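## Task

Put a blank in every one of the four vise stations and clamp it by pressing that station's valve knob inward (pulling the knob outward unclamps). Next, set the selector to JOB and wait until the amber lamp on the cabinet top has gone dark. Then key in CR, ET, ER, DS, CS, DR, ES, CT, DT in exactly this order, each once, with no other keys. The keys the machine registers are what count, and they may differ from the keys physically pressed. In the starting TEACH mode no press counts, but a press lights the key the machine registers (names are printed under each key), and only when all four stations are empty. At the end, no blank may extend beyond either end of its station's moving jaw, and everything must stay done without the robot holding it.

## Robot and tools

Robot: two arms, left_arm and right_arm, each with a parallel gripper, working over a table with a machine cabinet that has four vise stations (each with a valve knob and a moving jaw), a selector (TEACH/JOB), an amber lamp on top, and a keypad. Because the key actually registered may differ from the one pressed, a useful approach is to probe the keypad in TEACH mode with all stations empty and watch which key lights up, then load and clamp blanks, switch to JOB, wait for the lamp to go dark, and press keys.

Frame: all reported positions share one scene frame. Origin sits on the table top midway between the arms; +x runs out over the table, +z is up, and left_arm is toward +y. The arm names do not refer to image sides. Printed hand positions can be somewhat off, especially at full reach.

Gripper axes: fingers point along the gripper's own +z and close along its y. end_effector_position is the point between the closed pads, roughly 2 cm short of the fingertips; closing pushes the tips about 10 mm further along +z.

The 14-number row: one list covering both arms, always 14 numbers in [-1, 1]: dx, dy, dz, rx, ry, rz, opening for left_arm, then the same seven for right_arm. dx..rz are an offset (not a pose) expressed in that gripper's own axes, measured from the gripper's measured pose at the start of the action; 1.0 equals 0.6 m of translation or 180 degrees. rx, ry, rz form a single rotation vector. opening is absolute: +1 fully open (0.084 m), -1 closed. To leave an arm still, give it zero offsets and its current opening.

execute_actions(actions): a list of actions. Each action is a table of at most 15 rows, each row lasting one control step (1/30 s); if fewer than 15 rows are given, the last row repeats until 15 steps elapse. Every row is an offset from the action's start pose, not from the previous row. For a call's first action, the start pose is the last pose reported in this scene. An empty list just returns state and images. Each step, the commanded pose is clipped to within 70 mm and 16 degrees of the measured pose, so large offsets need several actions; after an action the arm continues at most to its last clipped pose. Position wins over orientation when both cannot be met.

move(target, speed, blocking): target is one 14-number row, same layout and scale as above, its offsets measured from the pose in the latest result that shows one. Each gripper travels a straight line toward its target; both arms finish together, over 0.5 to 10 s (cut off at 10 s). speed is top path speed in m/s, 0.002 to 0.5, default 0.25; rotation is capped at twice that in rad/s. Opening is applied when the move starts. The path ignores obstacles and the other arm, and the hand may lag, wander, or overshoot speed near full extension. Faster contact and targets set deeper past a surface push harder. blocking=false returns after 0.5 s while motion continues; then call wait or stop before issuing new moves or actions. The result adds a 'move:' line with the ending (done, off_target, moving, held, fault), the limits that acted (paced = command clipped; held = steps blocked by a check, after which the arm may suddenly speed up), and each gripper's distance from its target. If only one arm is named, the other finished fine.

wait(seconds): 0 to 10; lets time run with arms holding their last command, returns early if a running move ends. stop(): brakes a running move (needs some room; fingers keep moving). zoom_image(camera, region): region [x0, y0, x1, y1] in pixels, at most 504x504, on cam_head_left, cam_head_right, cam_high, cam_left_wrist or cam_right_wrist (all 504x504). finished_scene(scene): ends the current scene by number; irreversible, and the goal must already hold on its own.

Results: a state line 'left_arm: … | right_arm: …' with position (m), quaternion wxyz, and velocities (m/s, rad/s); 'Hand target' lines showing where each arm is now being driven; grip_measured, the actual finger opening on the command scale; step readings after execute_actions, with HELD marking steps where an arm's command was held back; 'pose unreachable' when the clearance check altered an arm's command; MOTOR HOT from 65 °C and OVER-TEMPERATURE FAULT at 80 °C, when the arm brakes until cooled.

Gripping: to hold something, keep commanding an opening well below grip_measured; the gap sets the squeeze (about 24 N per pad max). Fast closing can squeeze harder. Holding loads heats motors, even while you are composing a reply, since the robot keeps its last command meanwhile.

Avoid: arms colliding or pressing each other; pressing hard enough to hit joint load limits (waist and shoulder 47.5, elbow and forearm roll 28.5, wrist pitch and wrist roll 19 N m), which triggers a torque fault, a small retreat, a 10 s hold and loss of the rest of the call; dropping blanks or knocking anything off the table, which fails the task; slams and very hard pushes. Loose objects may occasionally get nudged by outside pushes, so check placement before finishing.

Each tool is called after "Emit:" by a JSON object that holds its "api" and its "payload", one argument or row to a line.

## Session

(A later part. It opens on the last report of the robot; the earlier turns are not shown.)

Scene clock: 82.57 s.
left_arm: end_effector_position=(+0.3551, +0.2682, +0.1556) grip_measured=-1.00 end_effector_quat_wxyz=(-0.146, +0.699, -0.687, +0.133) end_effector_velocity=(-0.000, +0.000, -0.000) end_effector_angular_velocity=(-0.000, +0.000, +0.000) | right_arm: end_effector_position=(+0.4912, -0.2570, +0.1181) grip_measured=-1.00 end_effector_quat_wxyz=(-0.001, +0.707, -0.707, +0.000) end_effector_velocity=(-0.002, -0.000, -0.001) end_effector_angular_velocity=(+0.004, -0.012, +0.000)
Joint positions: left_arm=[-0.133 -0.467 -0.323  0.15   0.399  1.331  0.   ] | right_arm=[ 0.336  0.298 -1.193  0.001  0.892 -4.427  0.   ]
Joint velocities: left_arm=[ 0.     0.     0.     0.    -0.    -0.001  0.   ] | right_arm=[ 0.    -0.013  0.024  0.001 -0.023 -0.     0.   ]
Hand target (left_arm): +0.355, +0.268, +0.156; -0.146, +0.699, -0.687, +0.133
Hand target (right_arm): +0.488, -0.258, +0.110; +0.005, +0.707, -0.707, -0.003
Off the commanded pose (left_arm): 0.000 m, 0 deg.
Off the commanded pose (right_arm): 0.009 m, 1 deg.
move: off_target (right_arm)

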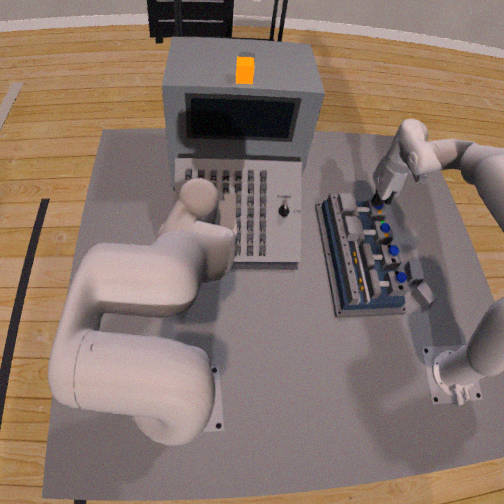

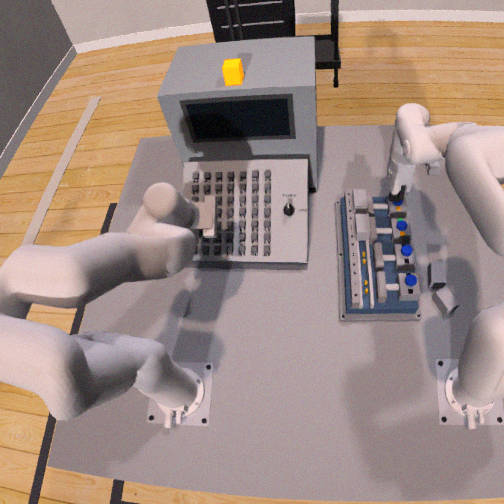

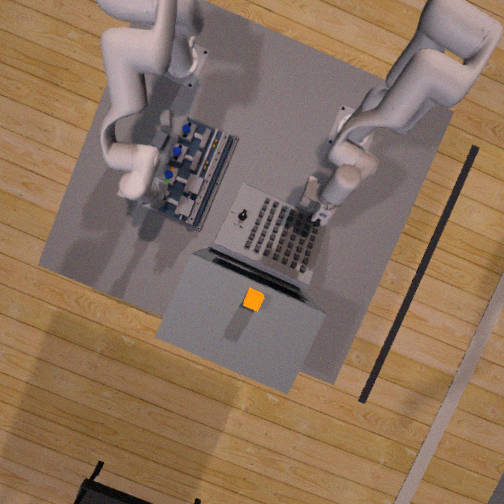

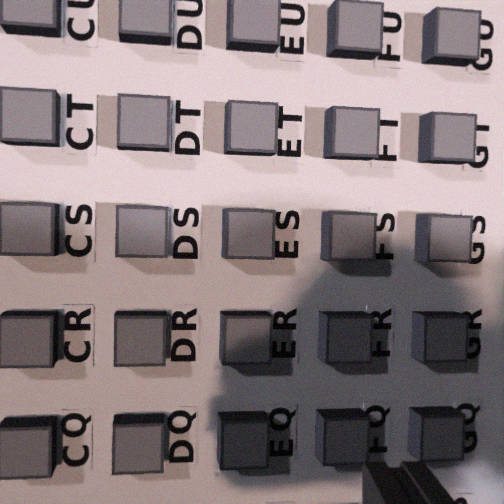

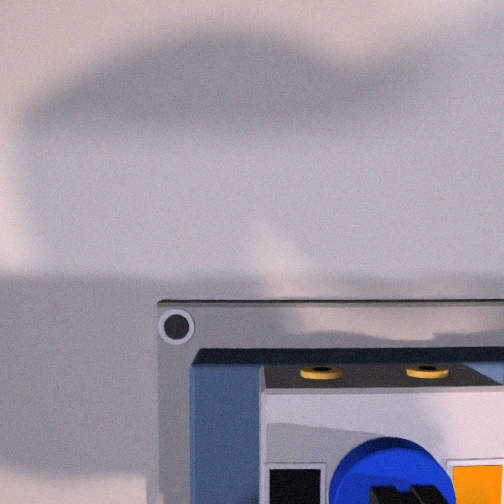

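Emit:
{"api": "move", "payload": {
  "target": [0.1,-0.03,-0.03,0,0,0,-1,0,0,-0.05,0,0,0,-1]
}}

Emit:
{"api": "move", "payload": {
  "target": [0.18,-0.05,-0.03,0,0,0,0,0.13,0.31,0,0,0,0,0.65],
  "speed": 0.35
}}

Scene clock: 88.27 s.
left_arm: end_effector_position=(+0.3657, +0.2082, +0.1780) grip_measured=-1.00 end_effector_quat_wxyz=(-0.146, +0.699, -0.687, +0.133) end_effector_velocity=(+0.001, -0.002, +0.002) end_effector_angular_velocity=(+0.003, -0.003, +0.001) | right_arm: end_effector_position=(+0.4910, -0.2572, +0.1475) grip_measured=-1.00 end_effector_quat_wxyz=(-0.001, +0.707, -0.707, +0.000) end_effector_velocity=(+0.002, +0.001, +0.005) end_effector_angular_velocity=(+0.004, -0.008, -0.001)
Joint positions: left_arm=[-0.302 -0.427 -0.436  0.256  0.497  1.086  0.   ] | right_arm=[ 0.335  0.257 -1.227  0.001  0.968 -4.427  0.   ]
Joint velocities: left_arm=[-0.005  0.002 -0.006  0.011  0.004 -0.014  0.   ] | right_arm=[ 0.    -0.005 -0.005  0.002  0.002 -0.     0.   ]
Hand target (left_arm): +0.366, +0.208, +0.178; -0.146, +0.699, -0.687, +0.134
Hand target (right_arm): +0.491, -0.257, +0.148; -0.001, +0.707, -0.707, +0.000
Off the commanded pose (left_arm): 0.000 m, 0 deg.
Off the commanded pose (right_arm): 0.001 m, 0 deg.
move: done

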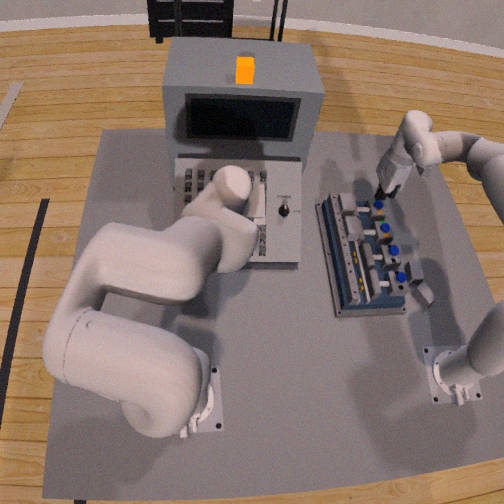

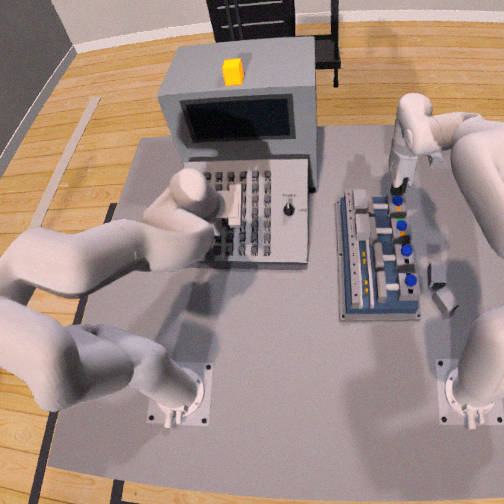

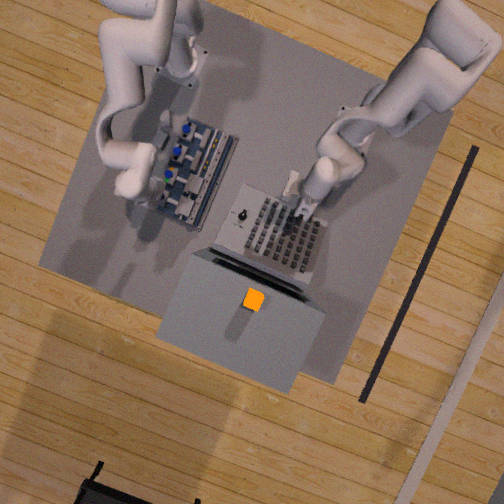

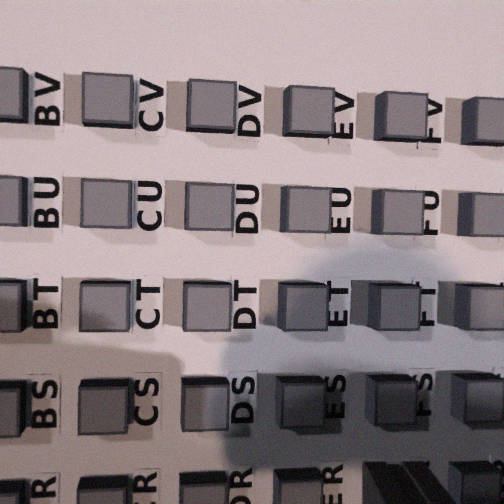

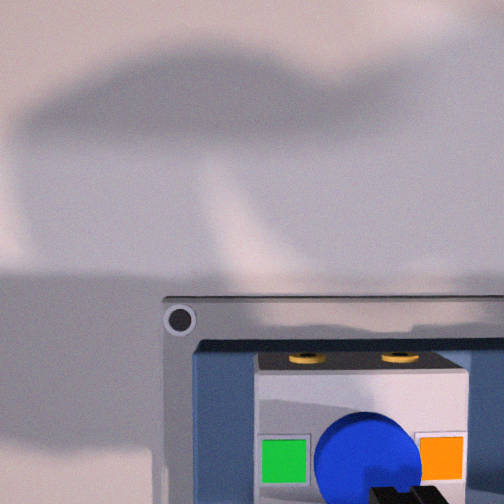

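Scene clock: 89.53 s.
left_arm: end_effector_position=(+0.3883, +0.1003, +0.2045) grip_measured=-0.01 end_effector_quat_wxyz=(-0.145, +0.699, -0.687, +0.133) end_effector_velocity=(+0.000, -0.000, -0.000) end_effector_angular_velocity=(+0.000, +0.001, +0.000) | right_arm: end_effector_position=(+0.3052, -0.3352, +0.1475) grip_measured=+0.65 end_effector_quat_wxyz=(-0.001, +0.707, -0.707, -0.000) end_effector_velocity=(-0.001, -0.001, +0.002) end_effector_angular_velocity=(+0.001, -0.004, -0.000)
Joint positions: left_arm=[-0.553 -0.234 -0.706  0.36   0.631  0.778  0.044] | right_arm=[ 0.267 -0.418 -0.49   0.001  0.907 -4.496  0.071]
Joint velocities: left_arm=[-0.001  0.002 -0.002 -0.     0.001 -0.001  0.   ] | right_arm=[-0.001 -0.01   0.004  0.001  0.002 -0.001 -0.   ]
Hand target (left_arm): +0.388, +0.100, +0.205; -0.145, +0.699, -0.687, +0.133
Hand target (right_arm): +0.305, -0.335, +0.148; -0.001, +0.707, -0.707, +0.000
Off the commanded pose (left_arm): 0.000 m, 0 deg.
Off the commanded pose (right_arm): 0.000 m, 0 deg.
move: done

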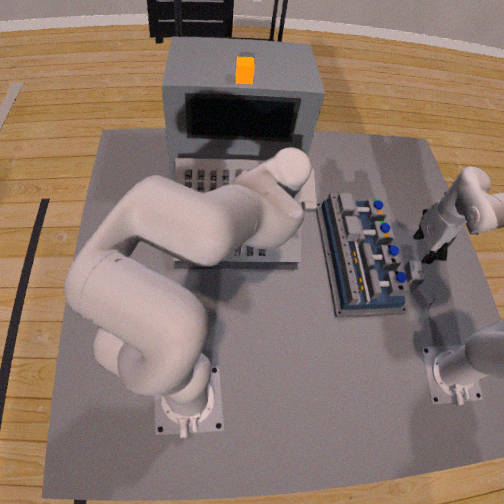

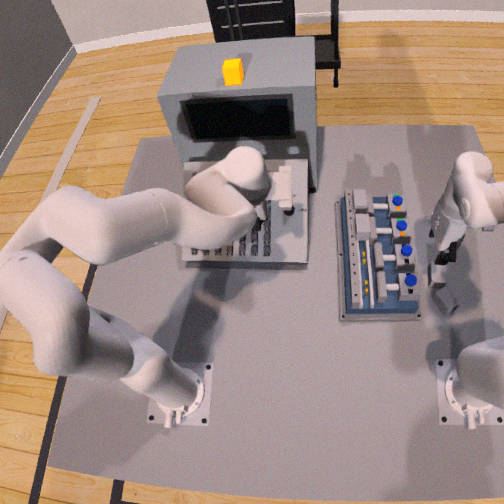

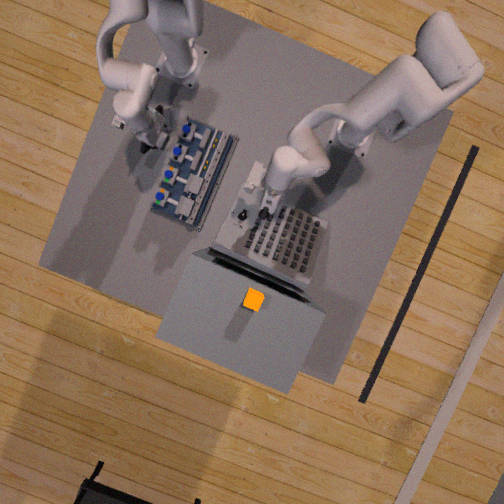

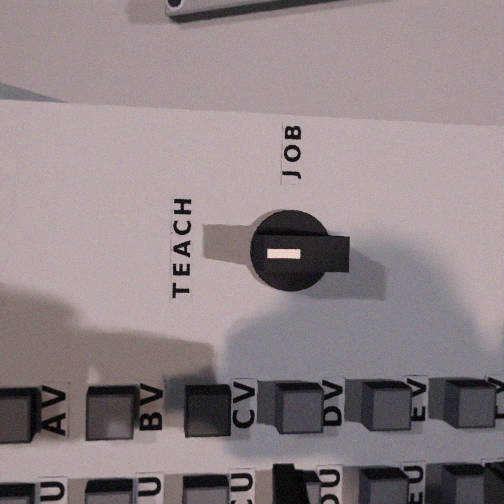

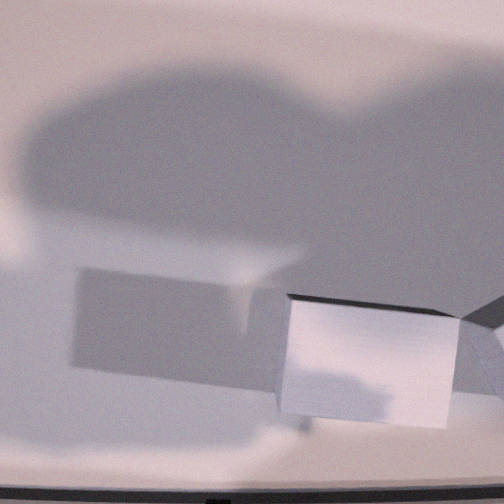

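Emit:
{"api": "move", "payload": {
  "target": [0,0,0,0,0,0,0,0.021,0.012,0.125,0,0,0.034,0.58]
}}

Scene clock: 91.63 s.
left_arm: end_effector_position=(+0.3883, +0.1003, +0.2045) grip_measured=-0.01 end_effector_quat_wxyz=(-0.145, +0.699, -0.687, +0.133) end_effector_velocity=(+0.000, -0.000, -0.000) end_effector_angular_velocity=(-0.000, -0.000, -0.000) | right_arm: end_effector_position=(+0.2980, -0.3475, +0.0730) grip_measured=+0.57 end_effector_quat_wxyz=(-0.001, +0.669, -0.744, -0.000) end_effector_velocity=(-0.001, -0.000, -0.003) end_effector_angular_velocity=(-0.001, +0.003, -0.001)
Joint positions: left_arm=[-0.553 -0.234 -0.706  0.36   0.631  0.778  0.044] | right_arm=[ 0.234 -0.265 -0.364  0.002  0.628 -4.423  0.068]
Joint velocities: left_arm=[ 0.     0.001  0.     0.    -0.001 -0.    -0.   ] | right_arm=[-0.     0.005  0.004 -0.    -0.006  0.001  0.   ]
Hand target (left_arm): +0.388, +0.100, +0.205; -0.145, +0.699, -0.687, +0.133
Hand target (right_arm): +0.298, -0.348, +0.073; +0.001, -0.669, +0.744, +0.000
Off the commanded pose (left_arm): 0.000 m, 0 deg.
Off the commanded pose (right_arm): 0.001 m, 0 deg.
move: done

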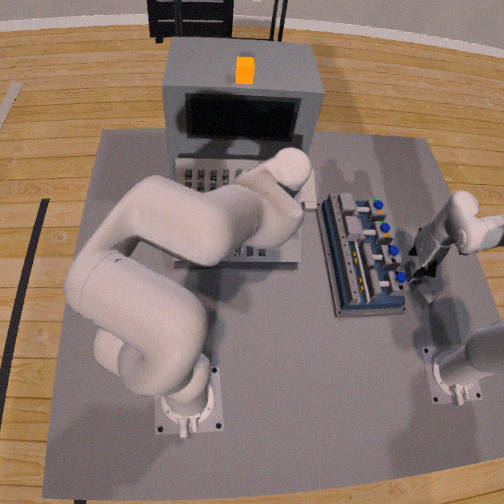

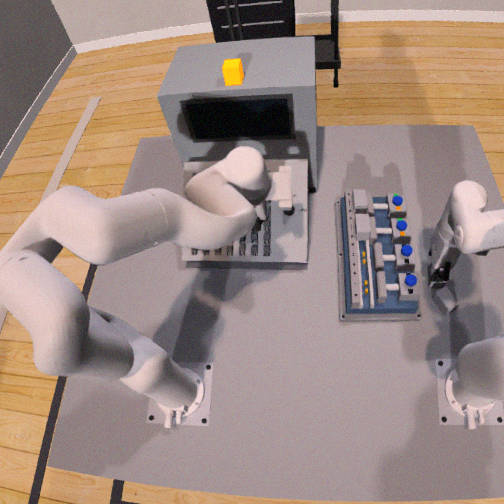

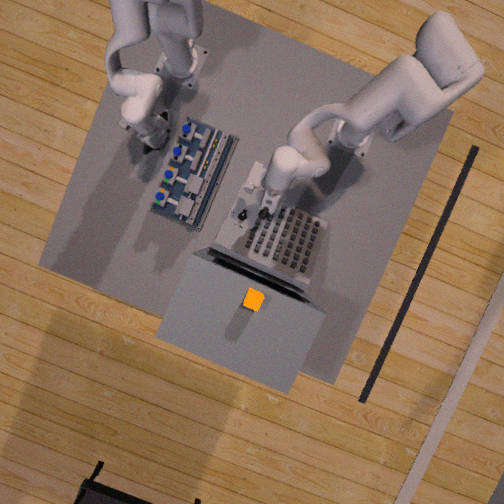

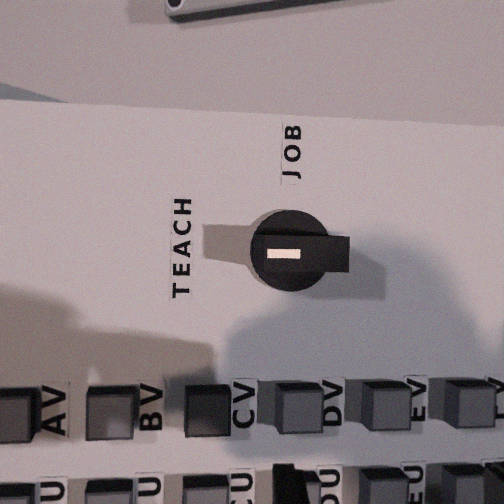

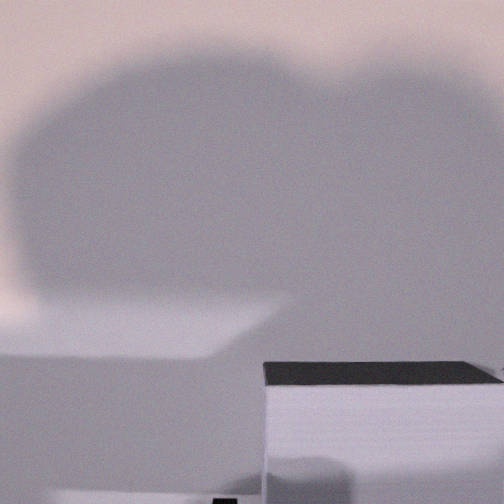

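Emit:
{"api": "move", "payload": {
  "target": [0,0,0,0,0,0,0,0.013,0,0.01,0,0,0,0.58]
}}

Emit:
{"api": "move", "payload": {
  "target": [0,0,0,0,0,0,0,0,0,0.043,0,0,0,0.58],
  "speed": 0.06
}}

Emit:
{"api": "execute_actions", "payload": {
  "actions": [
    [[0,0,0,0,0,0,0,0,0,0,0,0,0,0.5],[0,0,0,0,0,0,0,0,0,0,0,0,0,0.45],[0,0,0,0,0,0,0,0,0,0,0,0,0,0.4],[0,0,0,0,0,0,0,0,0,0,0,0,0,0.35],[0,0,0,0,0,0,0,0,0,0,0,0,0,0.3],[0,0,0,0,0,0,0,0,0,0,0,0,0,0.2],[0,0,0,0,0,0,0,0,0,0,0,0,0,0.1],[0,0,0,0,0,0,0,0,0,0,0,0,0,0],[0,0,0,0,0,0,0,0,0,0,0,0,0,-0.2]]
  ]
}}

Emit:
{"api": "move", "payload": {
  "target": [-0.1,0,0,0,0,-0.5,0,0,0,-0.21,0,0,-0.034,-0.2],
  "speed": 0.4
}}

Scene clock: 94.23 s.
left_arm: end_effector_position=(+0.3883, +0.1003, +0.2045) grip_measured=-0.01 end_effector_quat_wxyz=(-0.145, +0.699, -0.687, +0.133) end_effector_velocity=(-0.000, -0.000, -0.000) end_effector_angular_velocity=(-0.000, +0.001, +0.000) | right_arm: end_effector_position=(+0.2972, -0.3552, +0.0670) grip_measured=+0.57 end_effector_quat_wxyz=(-0.001, +0.669, -0.744, -0.000) end_effector_velocity=(+0.000, -0.001, -0.001) end_effector_angular_velocity=(+0.000, -0.001, +0.000)
Joint positions: left_arm=[-0.553 -0.234 -0.706  0.36   0.631  0.778  0.044] | right_arm=[ 0.211 -0.253 -0.352  0.002  0.604 -4.447  0.068]
Joint velocities: left_arm=[-0.     0.     0.    -0.001  0.     0.    -0.   ] | right_arm=[-0.003  0.003  0.     0.001 -0.005 -0.004 -0.   ]
Hand target (left_arm): +0.388, +0.100, +0.205; -0.145, +0.699, -0.687, +0.133
Hand target (right_arm): +0.297, -0.355, +0.067; +0.001, -0.669, +0.744, +0.000
Off the commanded pose (left_arm): 0.000 m, 0 deg.
Off the commanded pose (right_arm): 0.000 m, 0 deg.
move: done

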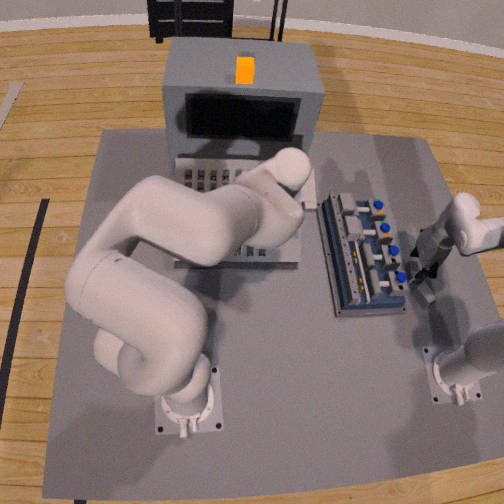

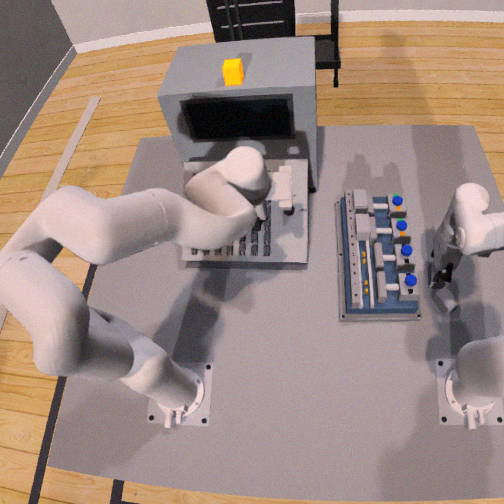

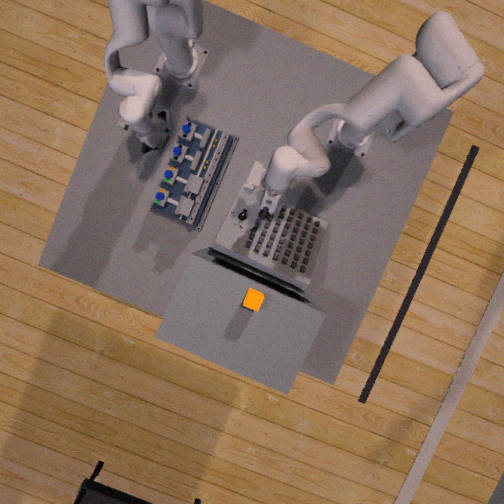

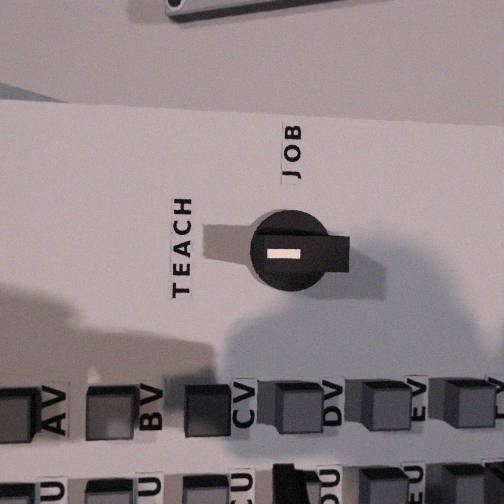

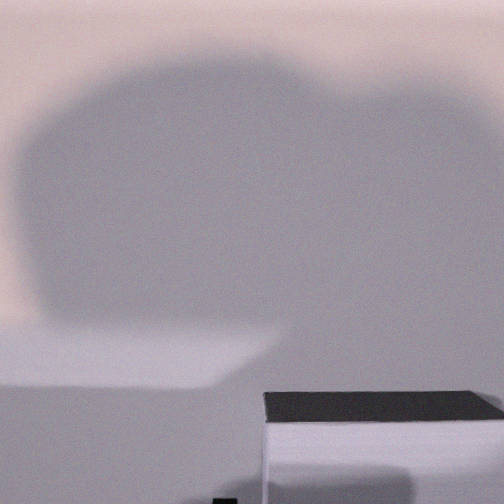

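Scene clock: 95.07 s.
left_arm: end_effector_position=(+0.3883, +0.1003, +0.2045) grip_measured=-0.01 end_effector_quat_wxyz=(-0.145, +0.699, -0.687, +0.133) end_effector_velocity=(+0.000, +0.000, -0.001) end_effector_angular_velocity=(+0.003, +0.000, -0.002) | right_arm: end_effector_position=(+0.2973, -0.3551, +0.0415) grip_measured=+0.57 end_effector_quat_wxyz=(-0.001, +0.669, -0.744, +0.000) end_effector_velocity=(+0.000, +0.000, -0.001) end_effector_angular_velocity=(+0.000, -0.001, +0.001)
Joint positions: left_arm=[-0.553 -0.234 -0.706  0.36   0.631  0.778  0.044] | right_arm=[ 0.211 -0.161 -0.338  0.003  0.497 -4.447  0.068]
Joint velocities: left_arm=[0.    0.001 0.    0.003 0.    0.001 0.   ] | right_arm=[ 0.001  0.005 -0.    -0.    -0.006 -0.    -0.   ]
Hand target (left_arm): +0.388, +0.100, +0.205; -0.145, +0.699, -0.687, +0.133
Hand target (right_arm): +0.297, -0.355, +0.041; +0.001, -0.669, +0.744, +0.000
Off the commanded pose (left_arm): 0.000 m, 0 deg.
Off the commanded pose (right_arm): 0.000 m, 0 deg.
move: done

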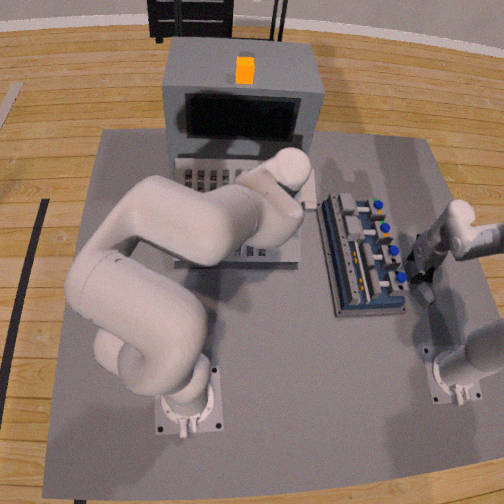

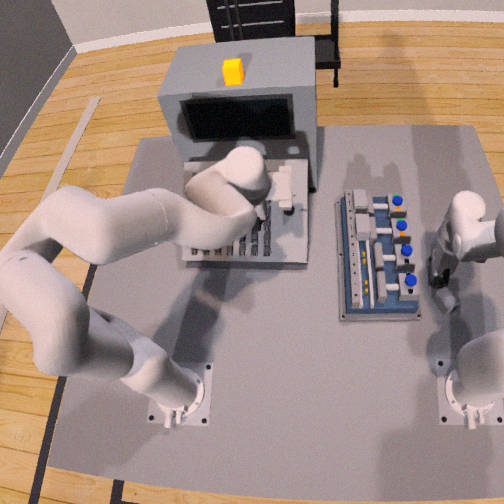

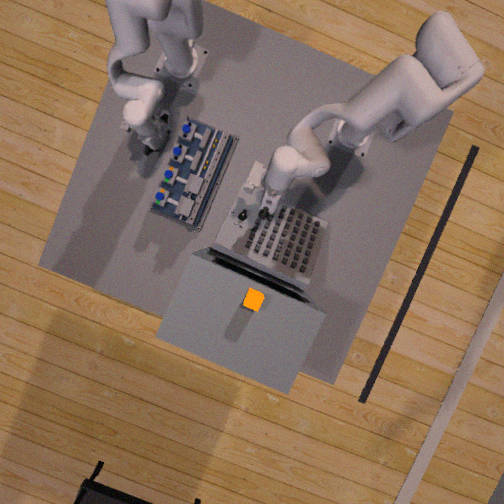

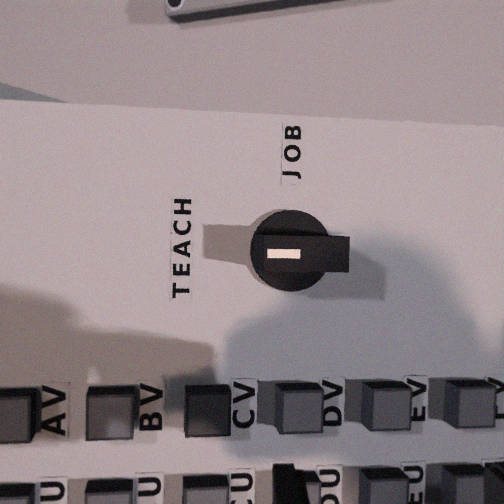

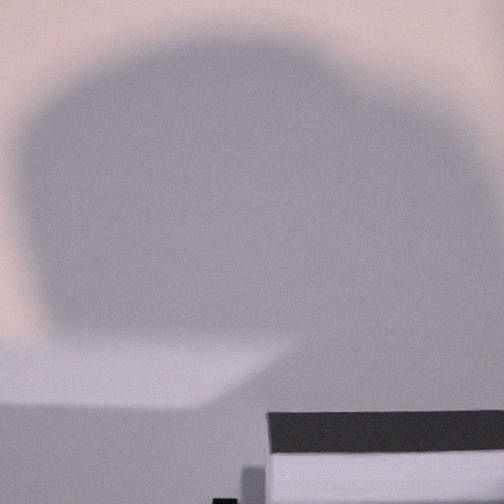

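Scene clock: 95.57 s.
left_arm: end_effector_position=(+0.3883, +0.1003, +0.2045) grip_measured=-0.01 end_effector_quat_wxyz=(-0.145, +0.699, -0.687, +0.133) end_effector_velocity=(+0.000, -0.000, +0.000) end_effector_angular_velocity=(-0.001, +0.000, +0.002) | right_arm: end_effector_position=(+0.2974, -0.3550, +0.0416) grip_measured=+0.37 end_effector_quat_wxyz=(-0.001, +0.669, -0.744, +0.000) end_effector_velocity=(+0.001, -0.000, +0.001) end_effector_angular_velocity=(-0.000, -0.003, +0.000)
Joint positions: left_arm=[-0.553 -0.234 -0.706  0.36   0.631  0.778  0.044] | right_arm=[ 0.211 -0.161 -0.338  0.003  0.497 -4.447  0.06 ]
Joint velocities: left_arm=[-0.     0.    -0.001 -0.001  0.001 -0.001 -0.   ] | right_arm=[-0.    -0.002  0.    -0.001 -0.001  0.     0.   ]
Hand target (left_arm): +0.388, +0.100, +0.205; -0.145, +0.699, -0.687, +0.133
Hand target (right_arm): +0.297, -0.355, +0.041; +0.001, -0.669, +0.744, -0.000
Off the commanded pose (left_arm): 0.000 m, 0 deg.
Off the commanded pose (right_arm): 0.000 m, 0 deg.
Step readings (end_effector_position):
0: left_arm (+0.3883, +0.1003, +0.2045) | right_arm (+0.2973, -0.3551, +0.0415)
1: left_arm (+0.3883, +0.1003, +0.2045) | right_arm (+0.2973, -0.3551, +0.0415)
2: left_arm (+0.3883, +0.1003, +0.2045) | right_arm (+0.2972, -0.3551, +0.0415)
4: left_arm (+0.3883, +0.1003, +0.2045) | right_arm (+0.2973, -0.3550, +0.0415)
8: left_arm (+0.3883, +0.1003, +0.2045) | right_arm (+0.2974, -0.3550, +0.0416)
15: end_effector_position above

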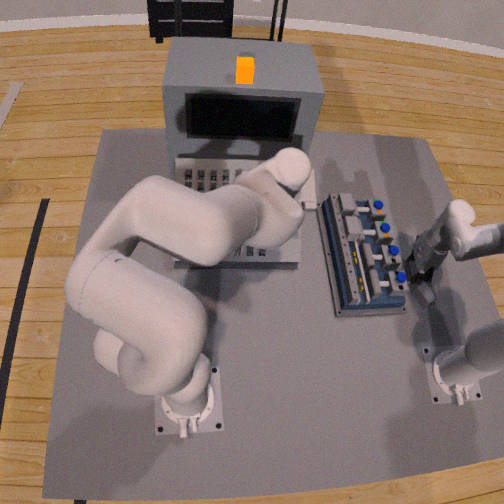

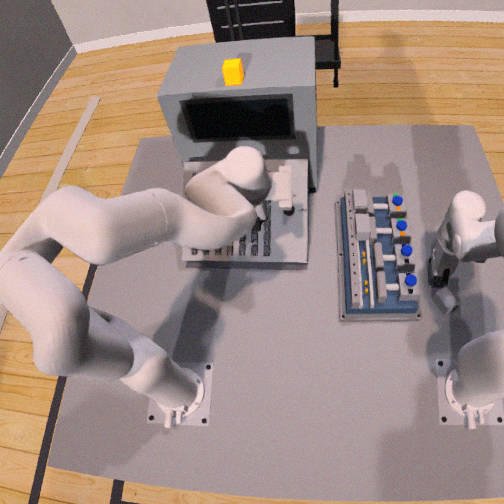

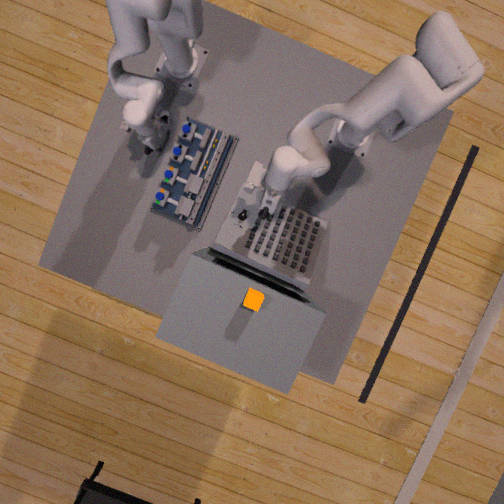

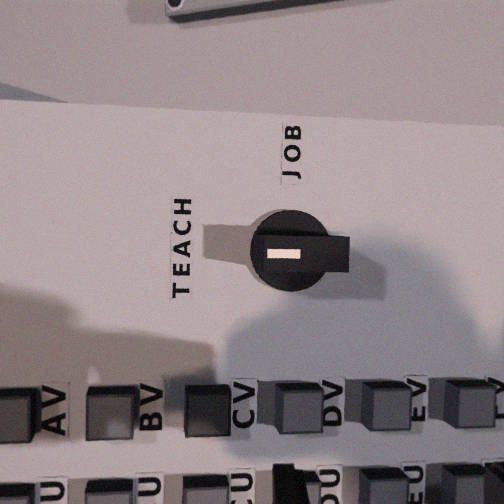

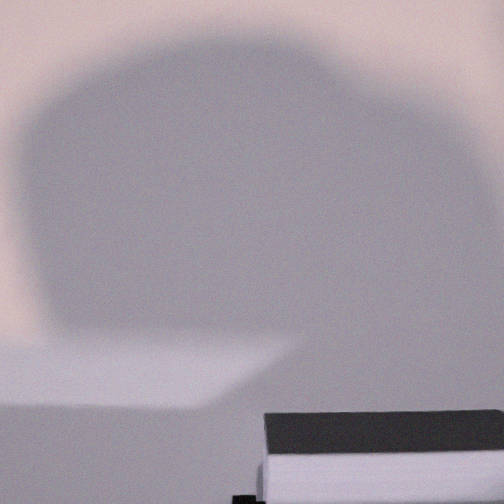

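Scene clock: 98.07 s.
left_arm: end_effector_position=(+0.3872, +0.1602, +0.2055) grip_measured=-0.01 end_effector_quat_wxyz=(-0.009, +0.980, +0.008, +0.197) end_effector_velocity=(-0.000, +0.000, -0.000) end_effector_angular_velocity=(-0.001, -0.001, +0.008) | right_arm: end_effector_position=(+0.2974, -0.3555, +0.1674) grip_measured=+0.37 end_effector_quat_wxyz=(-0.001, +0.707, -0.707, +0.000) end_effector_velocity=(+0.001, +0.000, +0.001) end_effector_angular_velocity=(+0.001, -0.002, +0.001)
Joint positions: left_arm=[-0.415 -0.337 -0.603  0.291  0.596 -0.608  0.044] | right_arm=[ 0.209 -0.5   -0.489  0.001  0.986 -4.553  0.06 ]
Joint velocities: left_arm=[-0.001 -0.     0.     0.005  0.    -0.013 -0.   ] | right_arm=[ 0.    -0.001 -0.002  0.     0.001 -0.001 -0.   ]
Hand target (left_arm): +0.387, +0.160, +0.205; -0.009, +0.980, +0.008, +0.197
Hand target (right_arm): +0.298, -0.356, +0.168; -0.001, +0.707, -0.707, +0.000
Off the commanded pose (left_arm): 0.000 m, 0 deg.
Off the commanded pose (right_arm): 0.001 m, 0 deg.
move: done

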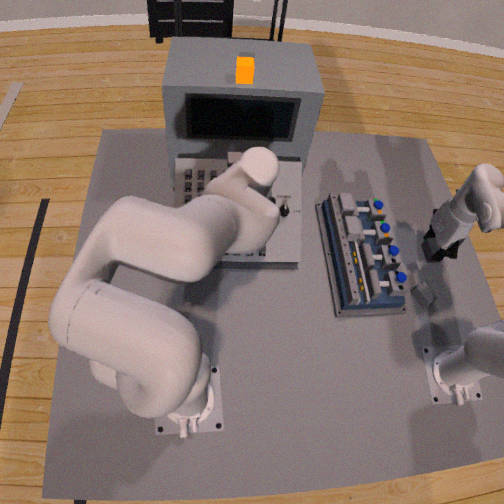

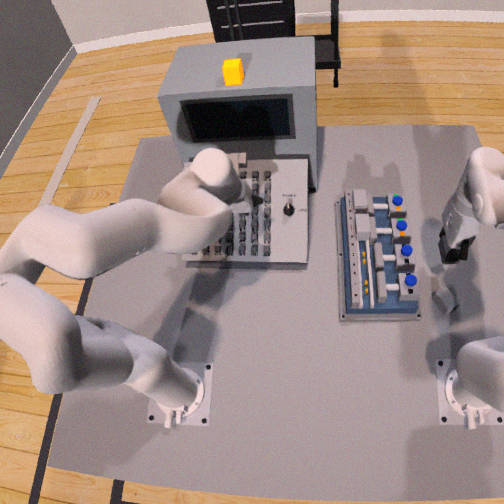

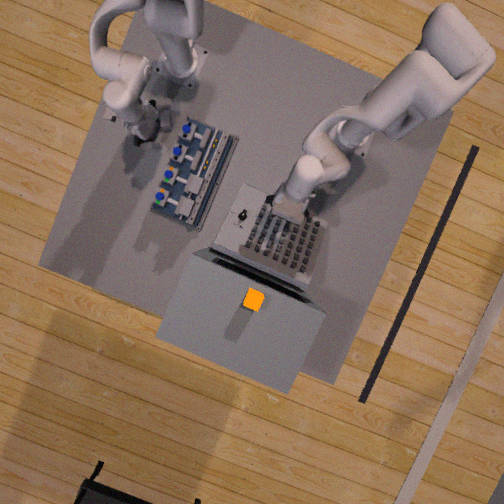

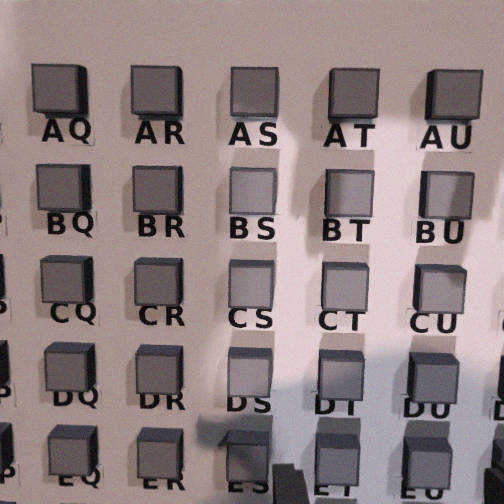

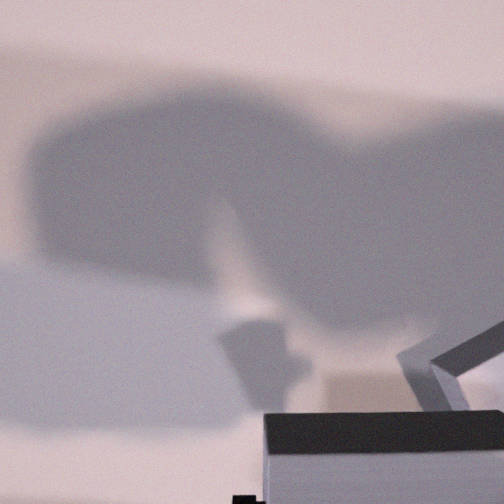

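Emit:
{"api": "move", "payload": {
  "target": [0,0,0,0,0.04,0,0,-0.334,-0.049,0,0,0,0,-0.2],
  "speed": 0.35
}}

Emit:
{"api": "move", "payload": {
  "target": [0,0,0,0,0,0,0,0,0,0.068,0,0,0,-0.2],
  "speed": 0.12
}}

Scene clock: 99.83 s.
left_arm: end_effector_position=(+0.3872, +0.1602, +0.2055) grip_measured=-0.01 end_effector_quat_wxyz=(-0.009, +0.966, +0.007, +0.258) end_effector_velocity=(-0.000, +0.000, -0.000) end_effector_angular_velocity=(+0.001, -0.001, -0.000) | right_arm: end_effector_position=(+0.3267, -0.1551, +0.1679) grip_measured=+0.37 end_effector_quat_wxyz=(-0.002, +0.707, -0.707, -0.000) end_effector_velocity=(+0.000, +0.002, -0.001) end_effector_angular_velocity=(-0.002, +0.003, +0.001)
Joint positions: left_arm=[-0.408 -0.385 -0.509  0.475  0.453 -0.769  0.044] | right_arm=[ 0.683 -0.106 -0.843  0.001  0.946 -4.079  0.06 ]
Joint velocities: left_arm=[-0.    -0.     0.001  0.003 -0.001 -0.002  0.   ] | right_arm=[ 0.004  0.008 -0.006 -0.     0.002  0.003  0.   ]
Hand target (left_arm): +0.387, +0.160, +0.205; -0.009, +0.966, +0.007, +0.258
Hand target (right_arm): +0.327, -0.155, +0.168; -0.002, +0.707, -0.707, -0.000
Off the commanded pose (left_arm): 0.000 m, 0 deg.
Off the commanded pose (right_arm): 0.000 m, 0 deg.
move: done

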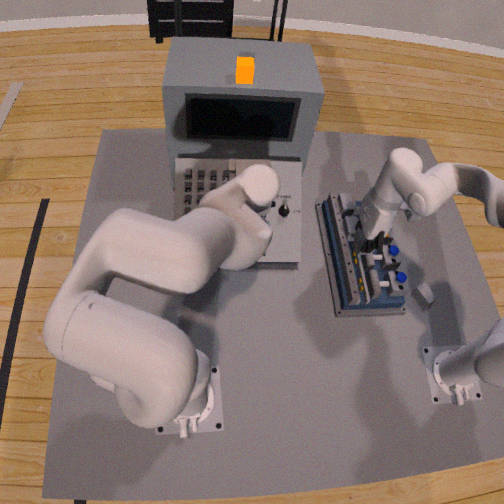

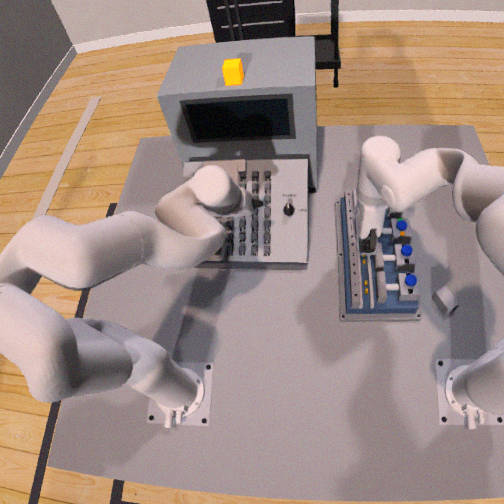

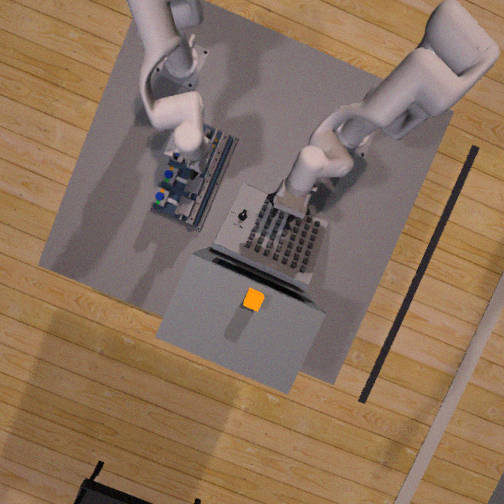

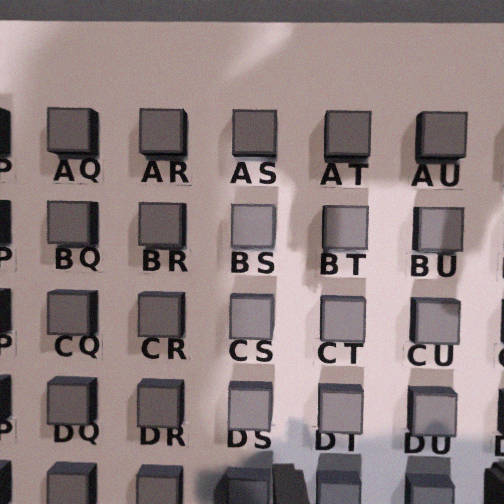

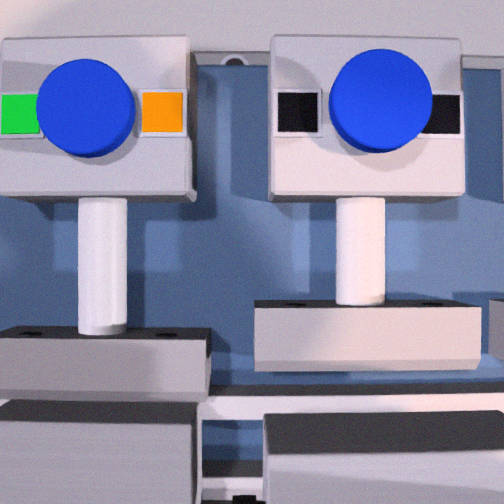

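Scene clock: 100.67 s.
left_arm: end_effector_position=(+0.3872, +0.1602, +0.2055) grip_measured=-0.01 end_effector_quat_wxyz=(-0.009, +0.966, +0.007, +0.258) end_effector_velocity=(+0.000, +0.000, +0.000) end_effector_angular_velocity=(-0.001, -0.000, +0.001) | right_arm: end_effector_position=(+0.3268, -0.1548, +0.1276) grip_measured=+0.37 end_effector_quat_wxyz=(-0.002, +0.707, -0.707, -0.000) end_effector_velocity=(-0.001, -0.001, -0.003) end_effector_angular_velocity=(-0.002, +0.003, -0.000)
Joint positions: left_arm=[-0.408 -0.385 -0.509  0.475  0.453 -0.769  0.044] | right_arm=[ 0.684 -0.04  -0.787  0.001  0.823 -4.079  0.06 ]
Joint velocities: left_arm=[ 0.    -0.     0.    -0.001 -0.     0.    -0.   ] | right_arm=[-0.     0.006  0.003 -0.    -0.005  0.    -0.   ]
Hand target (left_arm): +0.387, +0.160, +0.205; -0.009, +0.966, +0.007, +0.258
Hand target (right_arm): +0.327, -0.155, +0.127; -0.002, +0.707, -0.707, -0.000
Off the commanded pose (left_arm): 0.000 m, 0 deg.
Off the commanded pose (right_arm): 0.001 m, 0 deg.
move: done

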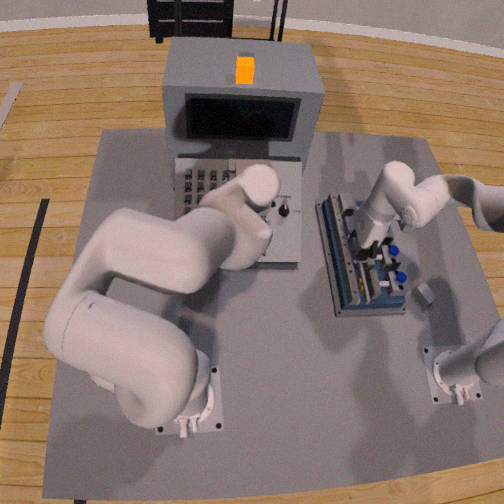

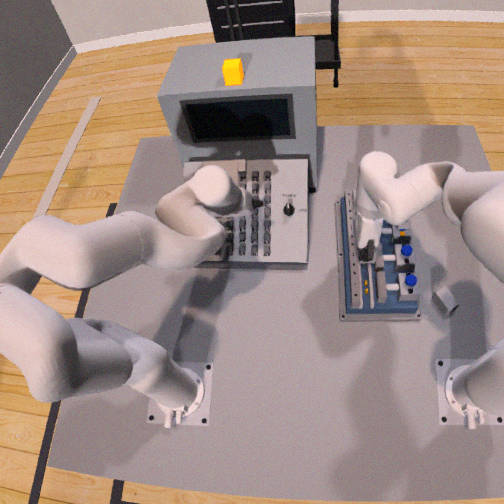

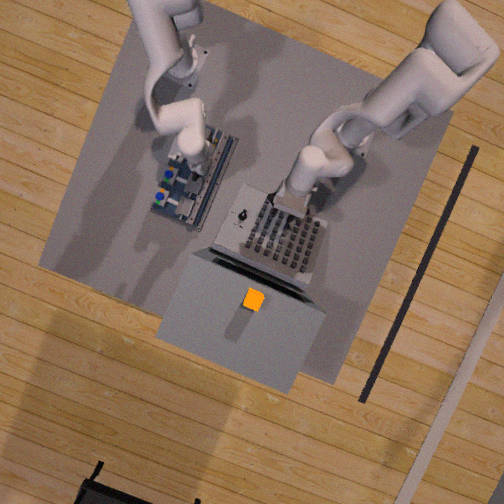

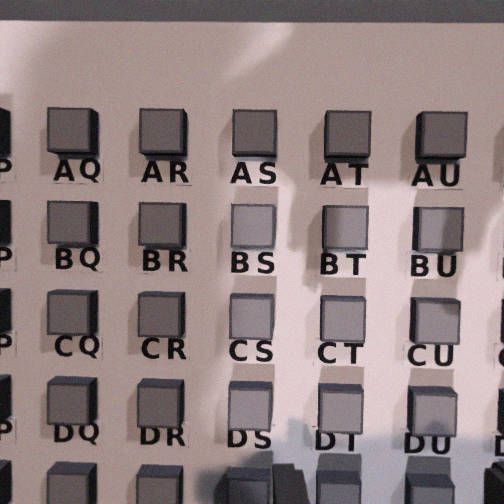

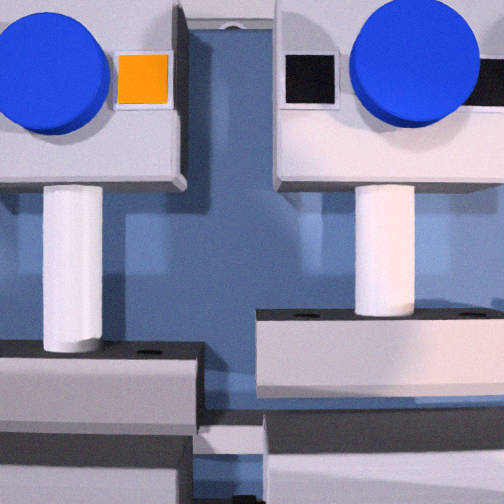

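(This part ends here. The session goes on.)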